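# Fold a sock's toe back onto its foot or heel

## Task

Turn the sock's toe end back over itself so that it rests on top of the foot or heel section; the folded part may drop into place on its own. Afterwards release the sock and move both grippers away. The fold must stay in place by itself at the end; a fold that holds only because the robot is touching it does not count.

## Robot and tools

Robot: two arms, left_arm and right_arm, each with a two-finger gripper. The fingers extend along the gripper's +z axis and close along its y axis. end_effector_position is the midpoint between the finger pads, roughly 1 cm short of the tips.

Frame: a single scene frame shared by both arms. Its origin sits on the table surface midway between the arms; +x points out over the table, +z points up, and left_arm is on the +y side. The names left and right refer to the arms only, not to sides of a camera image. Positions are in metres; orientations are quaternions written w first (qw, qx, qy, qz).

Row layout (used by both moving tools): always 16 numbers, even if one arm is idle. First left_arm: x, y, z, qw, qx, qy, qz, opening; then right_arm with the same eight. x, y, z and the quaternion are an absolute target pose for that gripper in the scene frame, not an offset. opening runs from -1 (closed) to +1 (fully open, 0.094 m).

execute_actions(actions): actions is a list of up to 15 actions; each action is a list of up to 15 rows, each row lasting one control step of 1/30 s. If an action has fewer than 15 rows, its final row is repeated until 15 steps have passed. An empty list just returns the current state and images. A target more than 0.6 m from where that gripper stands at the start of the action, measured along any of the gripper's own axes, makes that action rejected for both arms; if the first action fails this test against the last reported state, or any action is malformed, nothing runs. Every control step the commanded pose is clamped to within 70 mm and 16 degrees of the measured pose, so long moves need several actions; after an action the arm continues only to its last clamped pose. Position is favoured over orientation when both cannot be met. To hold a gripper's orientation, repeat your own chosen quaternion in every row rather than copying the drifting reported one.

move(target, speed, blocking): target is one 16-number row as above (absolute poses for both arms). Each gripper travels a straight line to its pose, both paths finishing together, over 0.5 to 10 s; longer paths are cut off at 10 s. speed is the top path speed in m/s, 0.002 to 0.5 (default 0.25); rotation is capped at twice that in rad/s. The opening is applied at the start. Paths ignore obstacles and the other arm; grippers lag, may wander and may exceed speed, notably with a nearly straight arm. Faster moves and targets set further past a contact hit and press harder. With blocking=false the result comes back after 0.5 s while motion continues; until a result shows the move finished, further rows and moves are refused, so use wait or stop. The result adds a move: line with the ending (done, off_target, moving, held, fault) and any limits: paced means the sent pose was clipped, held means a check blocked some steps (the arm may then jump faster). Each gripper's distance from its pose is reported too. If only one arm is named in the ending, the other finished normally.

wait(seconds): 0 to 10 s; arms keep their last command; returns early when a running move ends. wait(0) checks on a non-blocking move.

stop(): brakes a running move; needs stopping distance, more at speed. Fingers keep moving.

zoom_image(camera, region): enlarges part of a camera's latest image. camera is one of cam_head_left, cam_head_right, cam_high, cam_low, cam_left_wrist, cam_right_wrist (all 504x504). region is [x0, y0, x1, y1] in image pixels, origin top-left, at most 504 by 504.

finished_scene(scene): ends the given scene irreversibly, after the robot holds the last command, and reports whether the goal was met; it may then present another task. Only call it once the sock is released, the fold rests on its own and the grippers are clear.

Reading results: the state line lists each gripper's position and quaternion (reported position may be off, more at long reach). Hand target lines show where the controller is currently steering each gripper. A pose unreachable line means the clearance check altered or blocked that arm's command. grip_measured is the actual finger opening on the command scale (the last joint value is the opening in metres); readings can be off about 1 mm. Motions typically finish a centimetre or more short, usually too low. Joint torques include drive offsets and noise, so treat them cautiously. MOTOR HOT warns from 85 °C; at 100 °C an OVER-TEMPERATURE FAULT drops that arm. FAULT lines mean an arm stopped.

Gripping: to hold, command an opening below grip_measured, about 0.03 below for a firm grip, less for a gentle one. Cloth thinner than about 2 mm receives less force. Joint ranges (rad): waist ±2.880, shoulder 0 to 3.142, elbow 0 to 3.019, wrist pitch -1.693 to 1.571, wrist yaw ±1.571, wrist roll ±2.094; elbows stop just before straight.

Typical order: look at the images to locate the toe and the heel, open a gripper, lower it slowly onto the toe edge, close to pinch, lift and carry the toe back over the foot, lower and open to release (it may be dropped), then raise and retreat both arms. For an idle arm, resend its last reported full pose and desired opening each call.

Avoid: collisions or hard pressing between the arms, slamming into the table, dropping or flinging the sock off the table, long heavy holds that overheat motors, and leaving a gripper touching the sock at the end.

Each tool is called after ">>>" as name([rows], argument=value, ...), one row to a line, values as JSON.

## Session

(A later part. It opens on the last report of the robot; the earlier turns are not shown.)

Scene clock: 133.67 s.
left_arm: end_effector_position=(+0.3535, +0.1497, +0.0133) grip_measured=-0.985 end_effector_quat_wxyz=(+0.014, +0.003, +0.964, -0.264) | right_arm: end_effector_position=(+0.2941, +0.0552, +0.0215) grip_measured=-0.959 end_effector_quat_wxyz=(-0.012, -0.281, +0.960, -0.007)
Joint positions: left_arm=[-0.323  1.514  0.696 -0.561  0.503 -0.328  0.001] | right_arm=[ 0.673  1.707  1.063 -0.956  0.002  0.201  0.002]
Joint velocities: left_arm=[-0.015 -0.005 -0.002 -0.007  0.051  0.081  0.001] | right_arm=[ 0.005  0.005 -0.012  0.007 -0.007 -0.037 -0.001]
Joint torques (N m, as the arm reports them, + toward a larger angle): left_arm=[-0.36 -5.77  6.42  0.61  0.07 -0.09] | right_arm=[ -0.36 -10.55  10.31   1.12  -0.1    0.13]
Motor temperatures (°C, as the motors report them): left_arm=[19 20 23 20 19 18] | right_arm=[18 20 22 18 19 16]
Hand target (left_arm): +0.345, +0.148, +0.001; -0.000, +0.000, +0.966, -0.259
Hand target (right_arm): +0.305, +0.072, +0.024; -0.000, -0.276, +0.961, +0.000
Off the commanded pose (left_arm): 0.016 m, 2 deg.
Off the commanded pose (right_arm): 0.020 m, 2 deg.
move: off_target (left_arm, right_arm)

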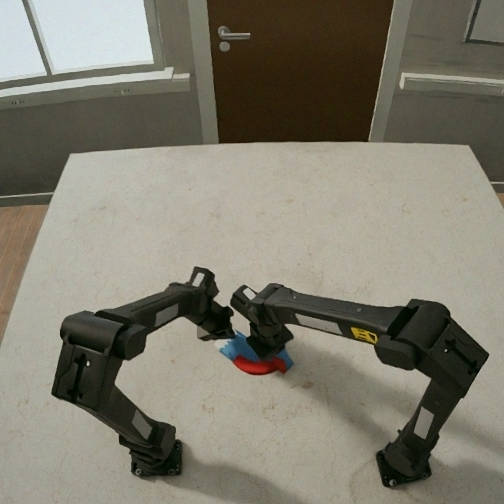

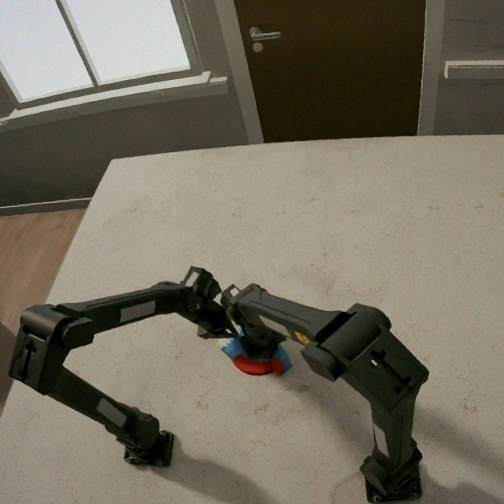

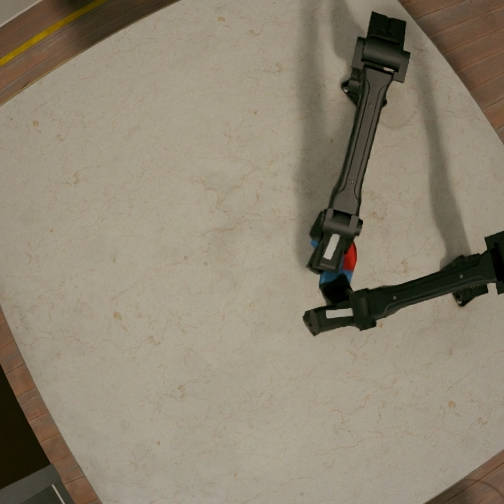

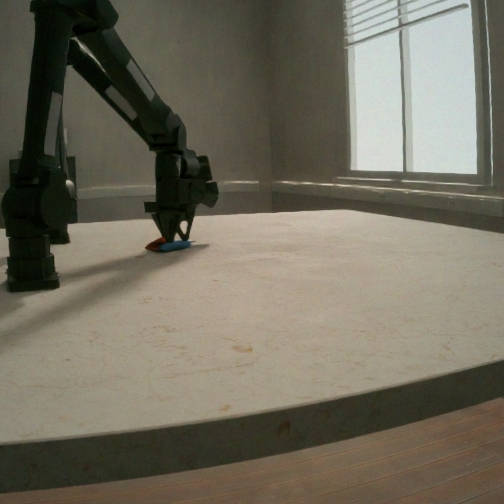

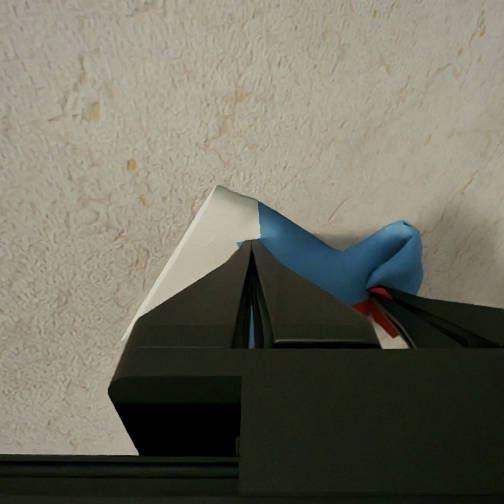

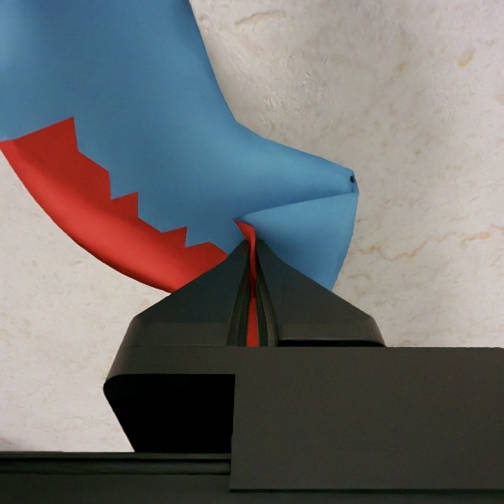

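>>> move(target=[0.345,0.25,0.12,0,0,0.966,-0.259,-1,0.297,0.058,0.022,0,-0.276,0.961,0,-1], speed=0.2)

>>> move(target=[0.345,0.3,0.2,0,0,0.966,-0.259,-1,0.295,0.068,0.024,0.071,-0.267,0.928,-0.249,-1], speed=0.15)

>>> move(target=[0.345,0.3,0.2,0,0,0.966,-0.259,-1,0.295,0.068,0.024,0.071,-0.267,0.928,-0.249,-0.6])

>>> move(target=[0.345,0.3,0.2,0,0,0.966,-0.259,-1,0.285,0.085,0.08,0.071,-0.267,0.928,-0.249,-0.6], speed=0.1)

>>> move(target=[0.345,0.3,0.2,0,0,0.966,-0.259,-1,0.28,-0.15,0.2,0,-0.276,0.961,0,-0.6], speed=0.4)

Scene clock: 140.63 s.
left_arm: end_effector_position=(+0.3291, +0.2495, +0.1054) grip_measured=-0.985 end_effector_quat_wxyz=(-0.019, -0.008, +0.966, -0.258) | right_arm: end_effector_position=(+0.2967, +0.0577, +0.0215) grip_measured=-0.959 end_effector_quat_wxyz=(-0.006, -0.280, +0.960, -0.004)
Joint positions: left_arm=[-0.034  1.295  0.789 -1.105  0.522 -0.     0.001] | right_arm=[ 0.673  1.707  1.063 -0.941  0.002  0.203  0.002]
Joint velocities: left_arm=[ 0.005 -0.015 -0.002 -0.002 -0.022 -0.007 -0.   ] | right_arm=[-0.005 -0.005  0.002 -0.012  0.007  0.007  0.   ]
Joint torques (N m, as the arm reports them, + toward a larger angle): left_arm=[ 1.3  -5.41 13.9  -0.92  0.4   0.11] | right_arm=[ -0.68 -12.85   6.31   1.37  -0.05   0.04]
Motor temperatures (°C, as the motors report them): left_arm=[19 20 23 20 19 18] | right_arm=[18 20 23 18 19 16]
Hand target (left_arm): +0.345, +0.251, +0.121; -0.001, +0.000, +0.966, -0.259
Hand target (right_arm): +0.297, +0.058, +0.022; -0.000, -0.276, +0.961, -0.000
Off the commanded pose (left_arm): 0.022 m, 2 deg.
Off the commanded pose (right_arm): 0.001 m, 1 deg.
move: off_target (left_arm)

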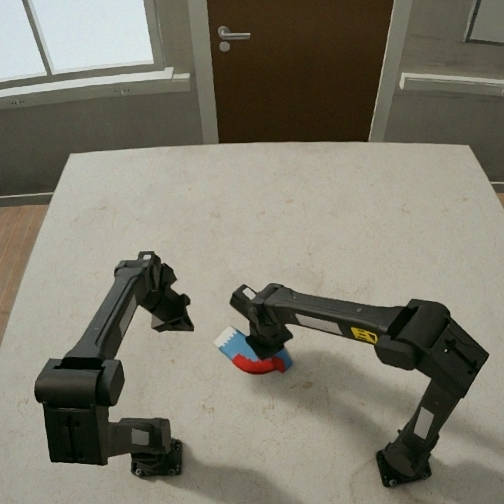

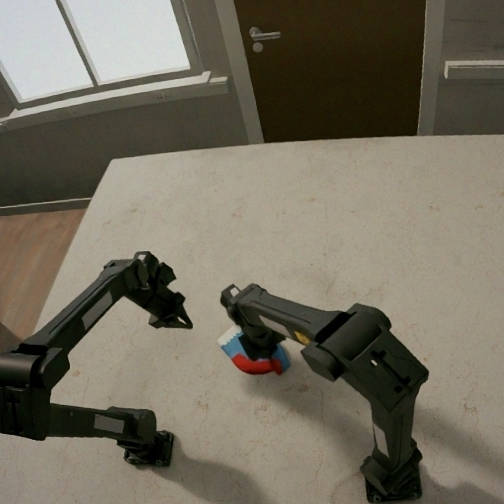

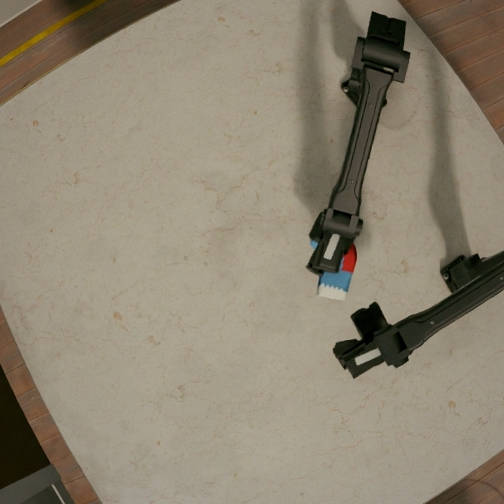

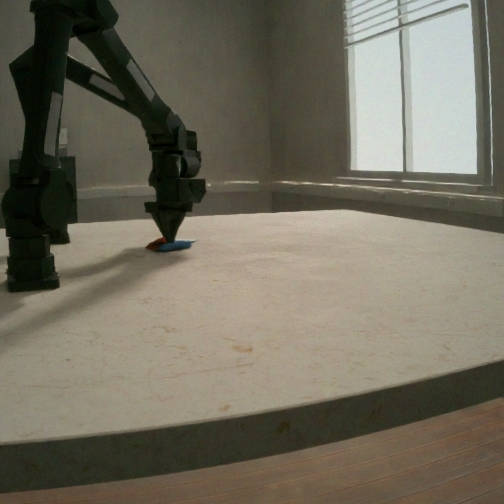

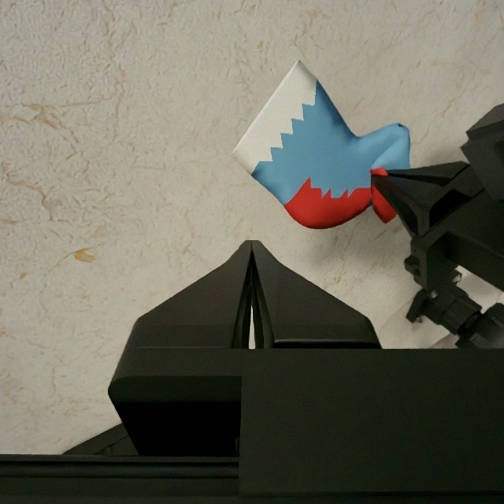

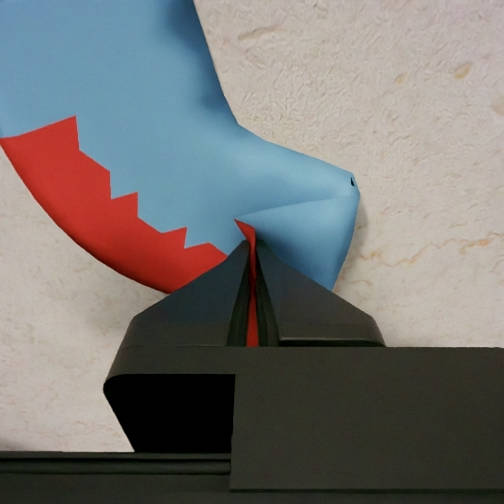

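Scene clock: 142.70 s.
left_arm: end_effector_position=(+0.3307, +0.2944, +0.1791) grip_measured=-0.985 end_effector_quat_wxyz=(-0.027, -0.007, +0.964, -0.263) | right_arm: end_effector_position=(+0.2854, +0.0507, +0.0189) grip_measured=-0.959 end_effector_quat_wxyz=(+0.055, -0.276, +0.925, -0.257)
Joint positions: left_arm=[ 0.111  1.252  0.957 -1.417  0.518  0.172  0.001] | right_arm=[ 0.862  1.827  1.144 -1.144  0.472  0.443  0.002]
Joint velocities: left_arm=[-0.015  0.005  0.007 -0.017 -0.007 -0.007 -0.001] | right_arm=[ 0.005  0.005 -0.007 -0.002  0.022 -0.022  0.001]
Joint torques (N m, as the arm reports them, + toward a larger angle): left_arm=[ 1.79 -5.96 15.08 -1.1   0.17  0.13] | right_arm=[ -0.41 -11.53  10.36  -0.12   0.37   0.19]
Motor temperatures (°C, as the motors report them): left_arm=[19 20 24 20 19 18] | right_arm=[18 20 23 18 19 16]
Hand target (left_arm): +0.344, +0.300, +0.200; -0.000, -0.000, +0.966, -0.259
Hand target (right_arm): +0.294, +0.067, +0.023; +0.066, -0.267, +0.928, -0.250
Off the commanded pose (left_arm): 0.026 m, 3 deg.
Off the commanded pose (right_arm): 0.020 m, 2 deg.
move: off_target (left_arm, right_arm)

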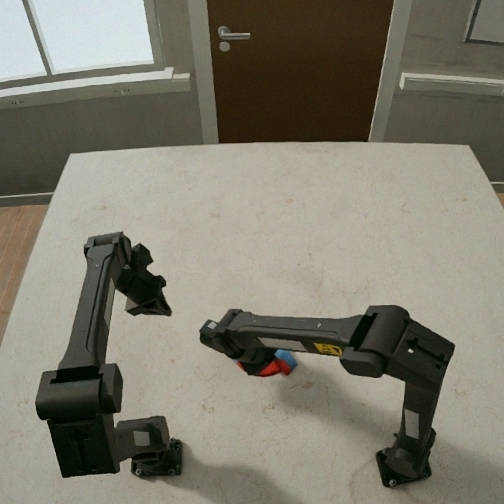

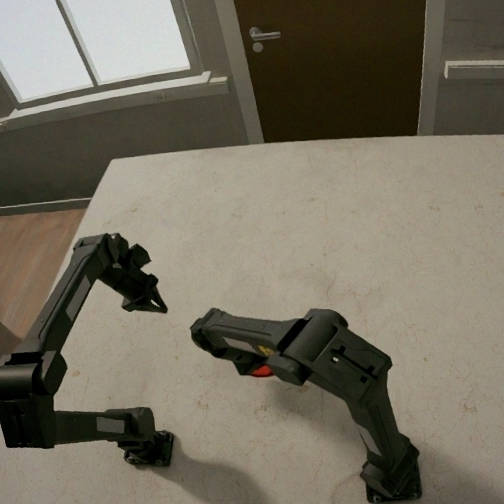

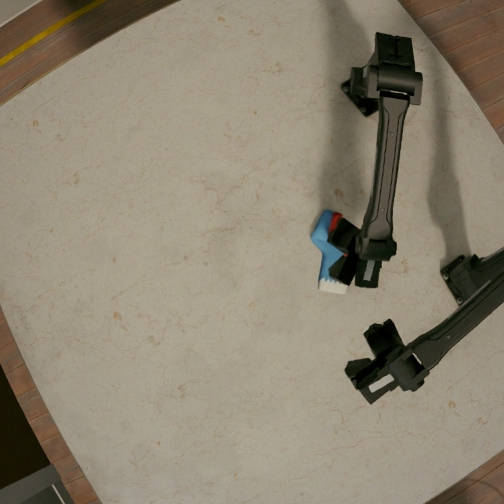

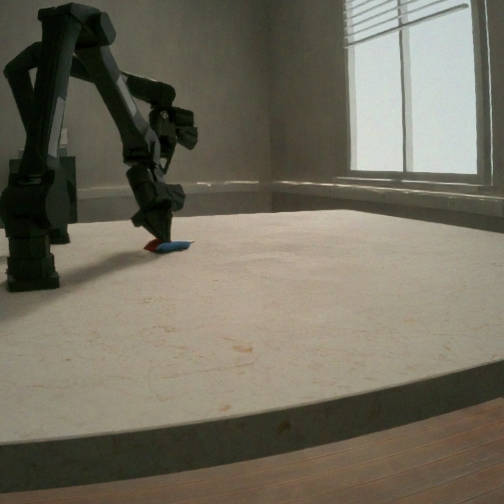

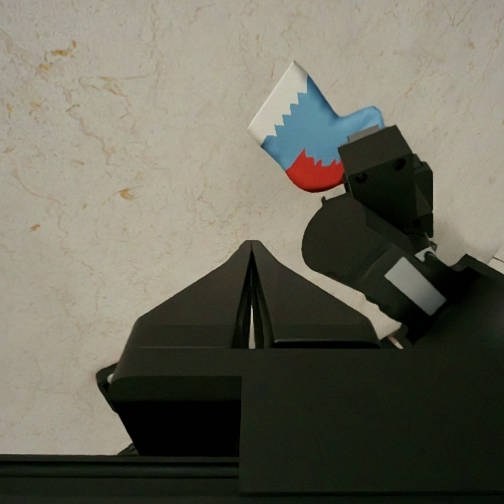

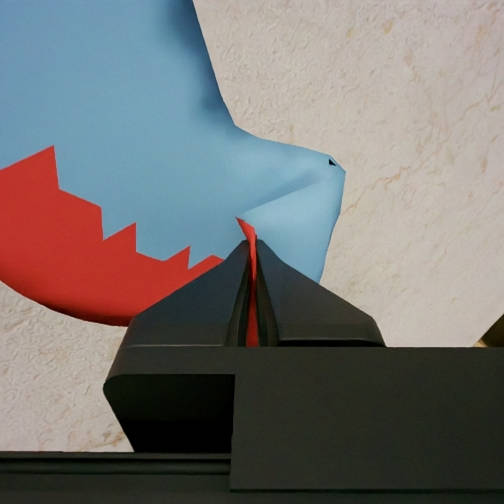

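Scene clock: 143.40 s.
left_arm: end_effector_position=(+0.3307, +0.2944, +0.1791) grip_measured=-0.985 end_effector_quat_wxyz=(-0.027, -0.007, +0.964, -0.263) | right_arm: end_effector_position=(+0.2859, +0.0503, +0.0193) grip_measured=-0.603 end_effector_quat_wxyz=(+0.056, -0.275, +0.924, -0.259)
Joint positions: left_arm=[ 0.111  1.252  0.957 -1.417  0.518  0.172  0.001] | right_arm=[ 0.862  1.827  1.144 -1.144  0.476  0.443  0.019]
Joint velocities: left_arm=[-0.005 -0.024  0.002 -0.002  0.066  0.037  0.001] | right_arm=[-0.005  0.005 -0.007  0.022  0.037 -0.007 -0.001]
Joint torques (N m, as the arm reports them, + toward a larger angle): left_arm=[ 1.59 -6.13 15.05 -1.06  0.18  0.13] | right_arm=[ -0.23 -12.23   9.95   0.27   0.45   0.19]
Motor temperatures (°C, as the motors report them): left_arm=[19 20 24 20 19 18] | right_arm=[18 20 23 18 19 16]
Hand target (left_arm): +0.344, +0.300, +0.200; +0.000, -0.000, +0.966, -0.258
Hand target (right_arm): +0.295, +0.067, +0.024; +0.071, -0.267, +0.928, -0.249
Off the commanded pose (left_arm): 0.026 m, 3 deg.
Off the commanded pose (right_arm): 0.020 m, 2 deg.
move: off_target (left_arm, right_arm)

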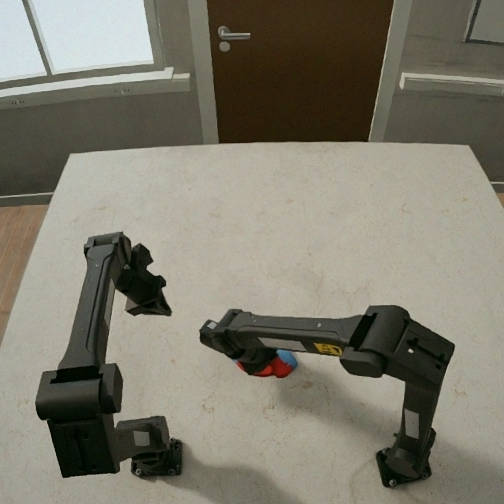

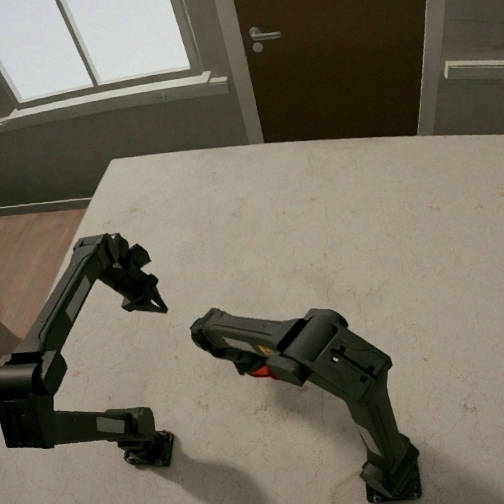

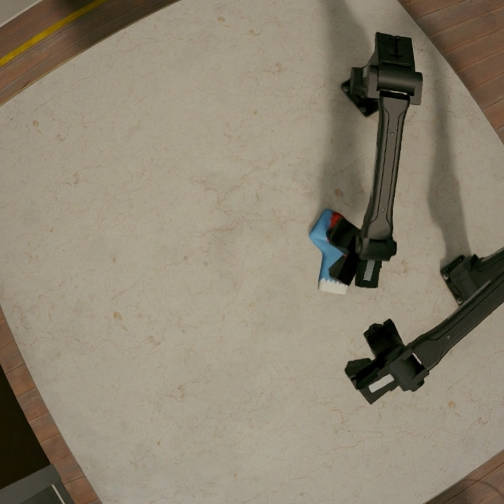

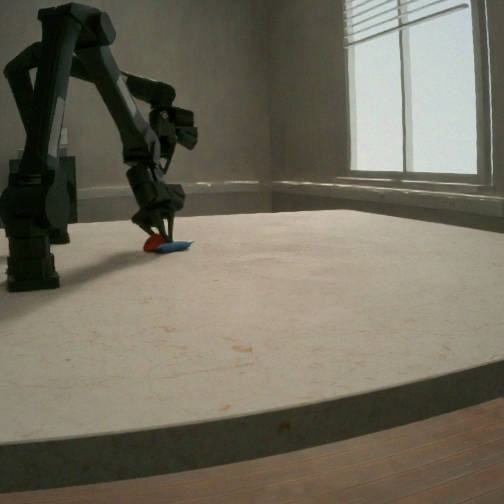

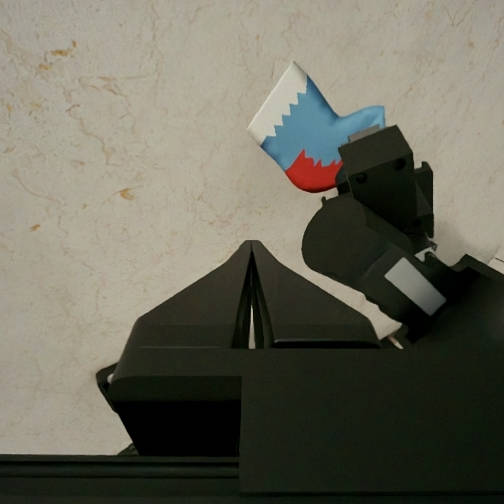

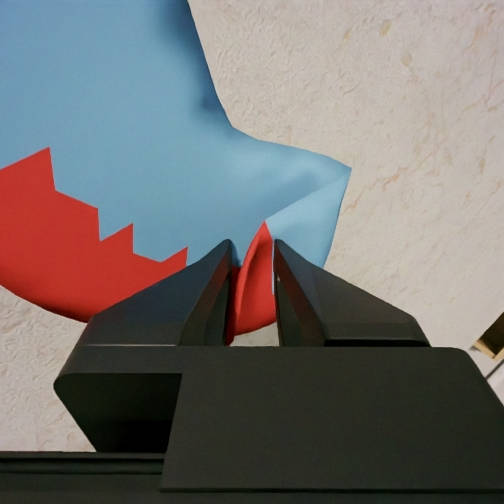

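Scene clock: 144.50 s.
left_arm: end_effector_position=(+0.3307, +0.2944, +0.1791) grip_measured=-0.985 end_effector_quat_wxyz=(-0.027, -0.007, +0.964, -0.263) | right_arm: end_effector_position=(+0.2772, +0.0667, +0.0609) grip_measured=-0.603 end_effector_quat_wxyz=(+0.049, -0.278, +0.922, -0.267)
Joint positions: left_arm=[ 0.111  1.252  0.957 -1.417  0.518  0.172  0.001] | right_arm=[ 0.898  1.797  1.227 -1.297  0.47   0.482  0.019]
Joint velocities: left_arm=[-0.005  0.005  0.002  0.002  0.051 -0.037 -0.001] | right_arm=[ 0.024  0.005  0.007  0.002 -0.007 -0.066 -0.002]
Joint torques (N m, as the arm reports them, + toward a larger angle): left_arm=[ 1.75 -5.83 15.23 -1.03  0.14  0.15] | right_arm=[ -0.19 -14.94  10.87  -0.33   0.29   0.16]
Motor temperatures (°C, as the motors report them): left_arm=[19 20 24 20 19 18] | right_arm=[18 20 23 18 19 16]
Hand target (left_arm): +0.344, +0.300, +0.200; +0.000, -0.000, +0.966, -0.258
Hand target (right_arm): +0.285, +0.084, +0.080; +0.071, -0.267, +0.928, -0.249
Off the commanded pose (left_arm): 0.026 m, 3 deg.
Off the commanded pose (right_arm): 0.028 m, 4 deg.
move: off_target (left_arm, right_arm)

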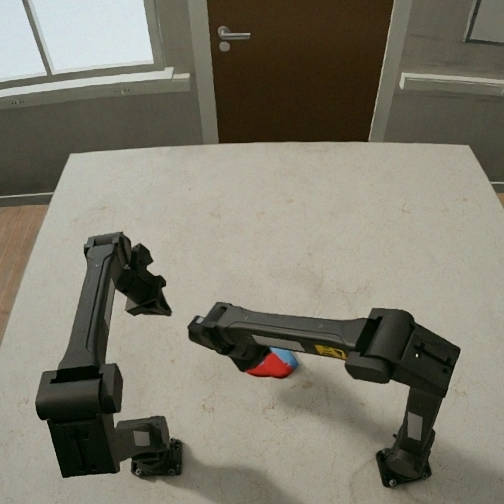

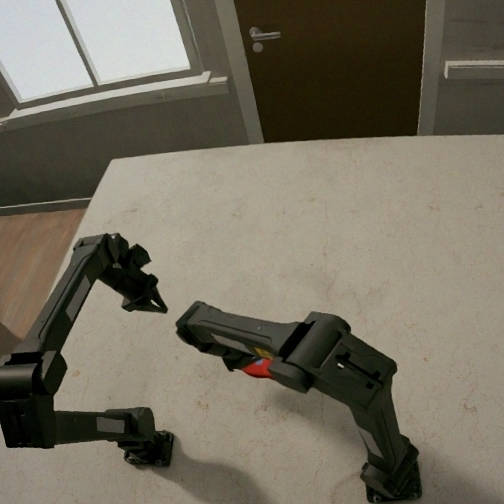

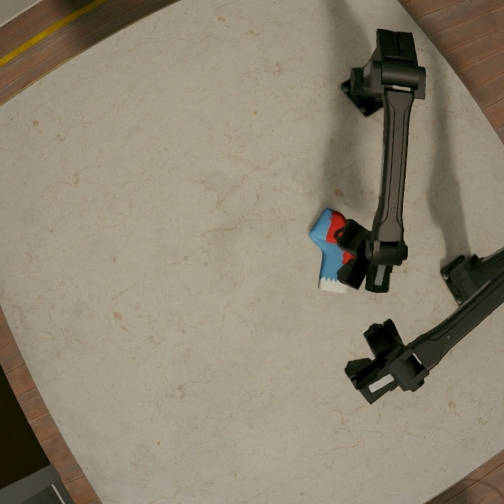

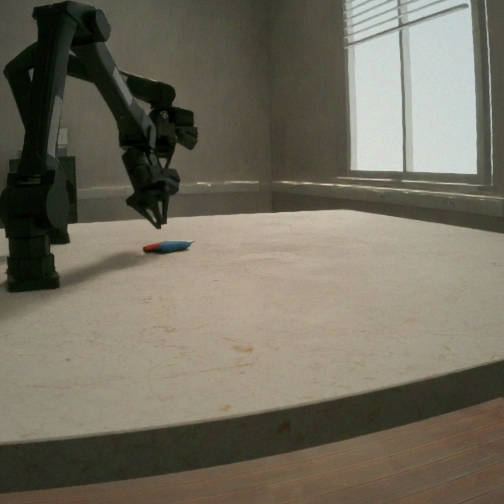

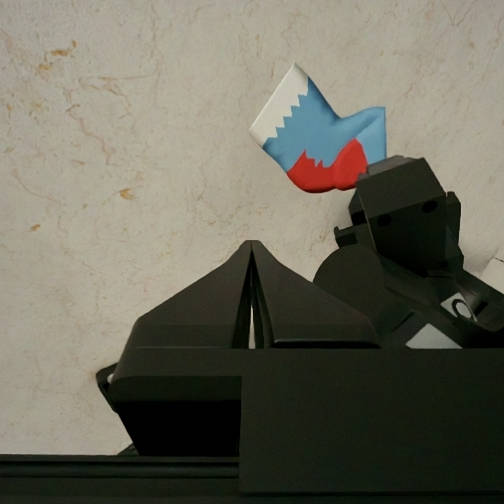

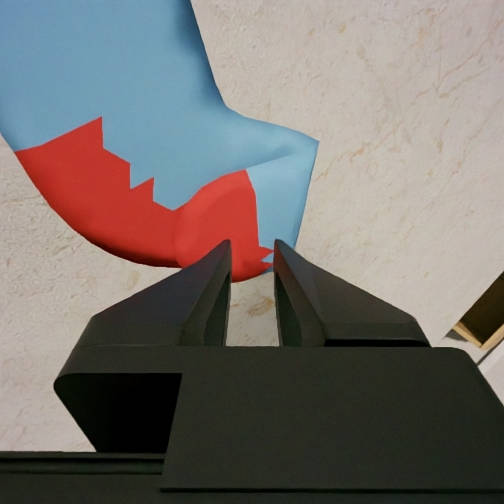

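Scene clock: 145.97 s.
left_arm: end_effector_position=(+0.3307, +0.2944, +0.1791) grip_measured=-0.985 end_effector_quat_wxyz=(-0.027, -0.007, +0.964, -0.263) | right_arm: end_effector_position=(+0.2772, -0.1544, +0.1994) grip_measured=-0.603 end_effector_quat_wxyz=(+0.010, -0.265, +0.964, -0.001)
Joint positions: left_arm=[ 0.111  1.252  0.957 -1.417  0.518  0.172  0.001] | right_arm=[ 0.215  1.155  0.999 -1.395  0.002 -0.224  0.019]
Joint velocities: left_arm=[-0.015 -0.024 -0.007 -0.012  0.051  0.037 -0.   ] | right_arm=[-0.015 -0.005 -0.007  0.007 -0.037 -0.007 -0.   ]
Joint torques (N m, as the arm reports them, + toward a larger angle): left_arm=[ 1.81 -5.91 15.07 -1.09  0.17  0.14] | right_arm=[-0.1  -4.94 10.13  0.38 -0.16 -0.22]
Motor temperatures (°C, as the motors report them): left_arm=[19 20 24 20 19 18] | right_arm=[18 20 23 18 19 16]
Hand target (left_arm): +0.344, +0.300, +0.200; +0.000, -0.000, +0.966, -0.258
Hand target (right_arm): +0.279, -0.151, +0.202; +0.008, -0.279, +0.960, +0.001
Off the commanded pose (left_arm): 0.026 m, 3 deg.
Off the commanded pose (right_arm): 0.005 m, 2 deg.
move: off_target (left_arm); limits=paced

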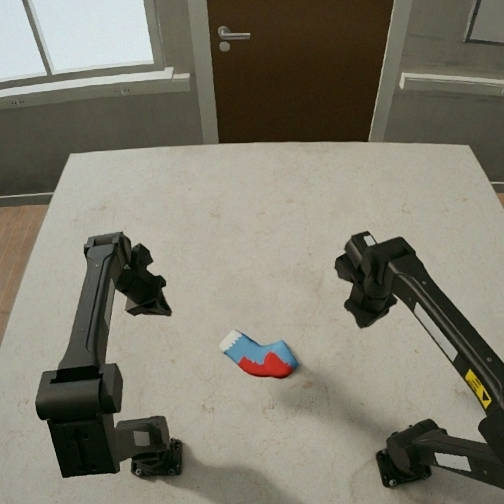

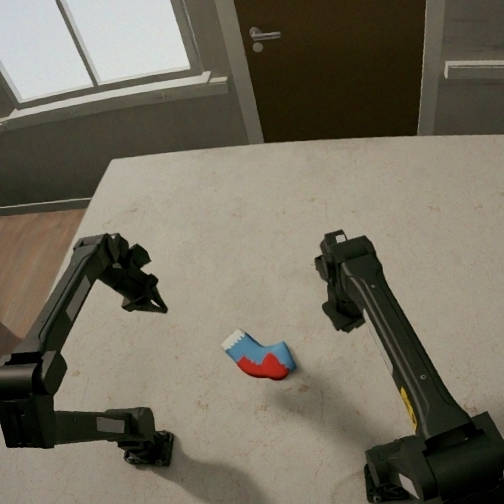

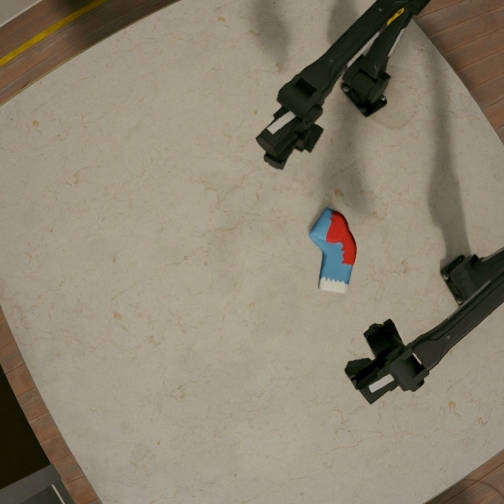

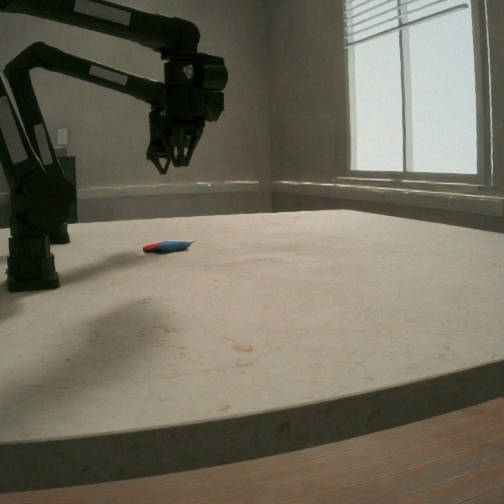

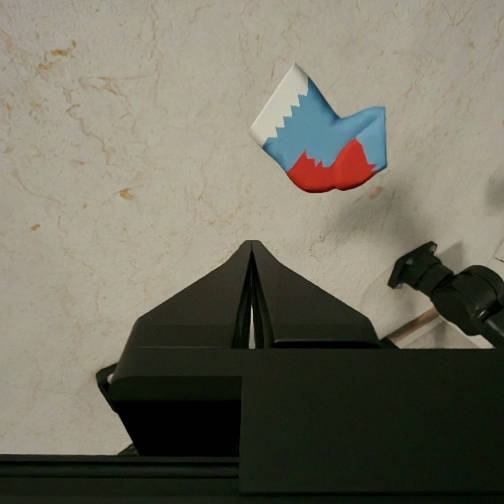

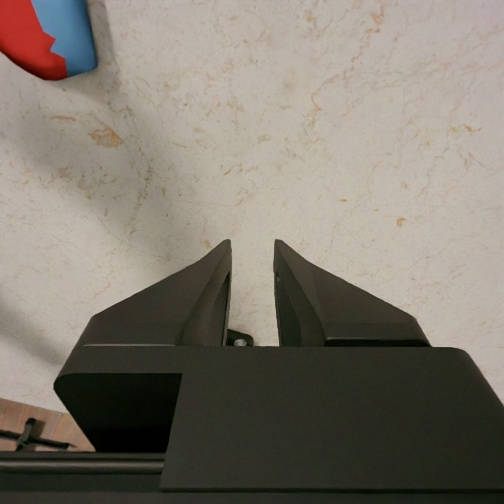

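Folded with the toe on the heel.

>>> finished_scene(scene=1)

The scene is finished: the task was done.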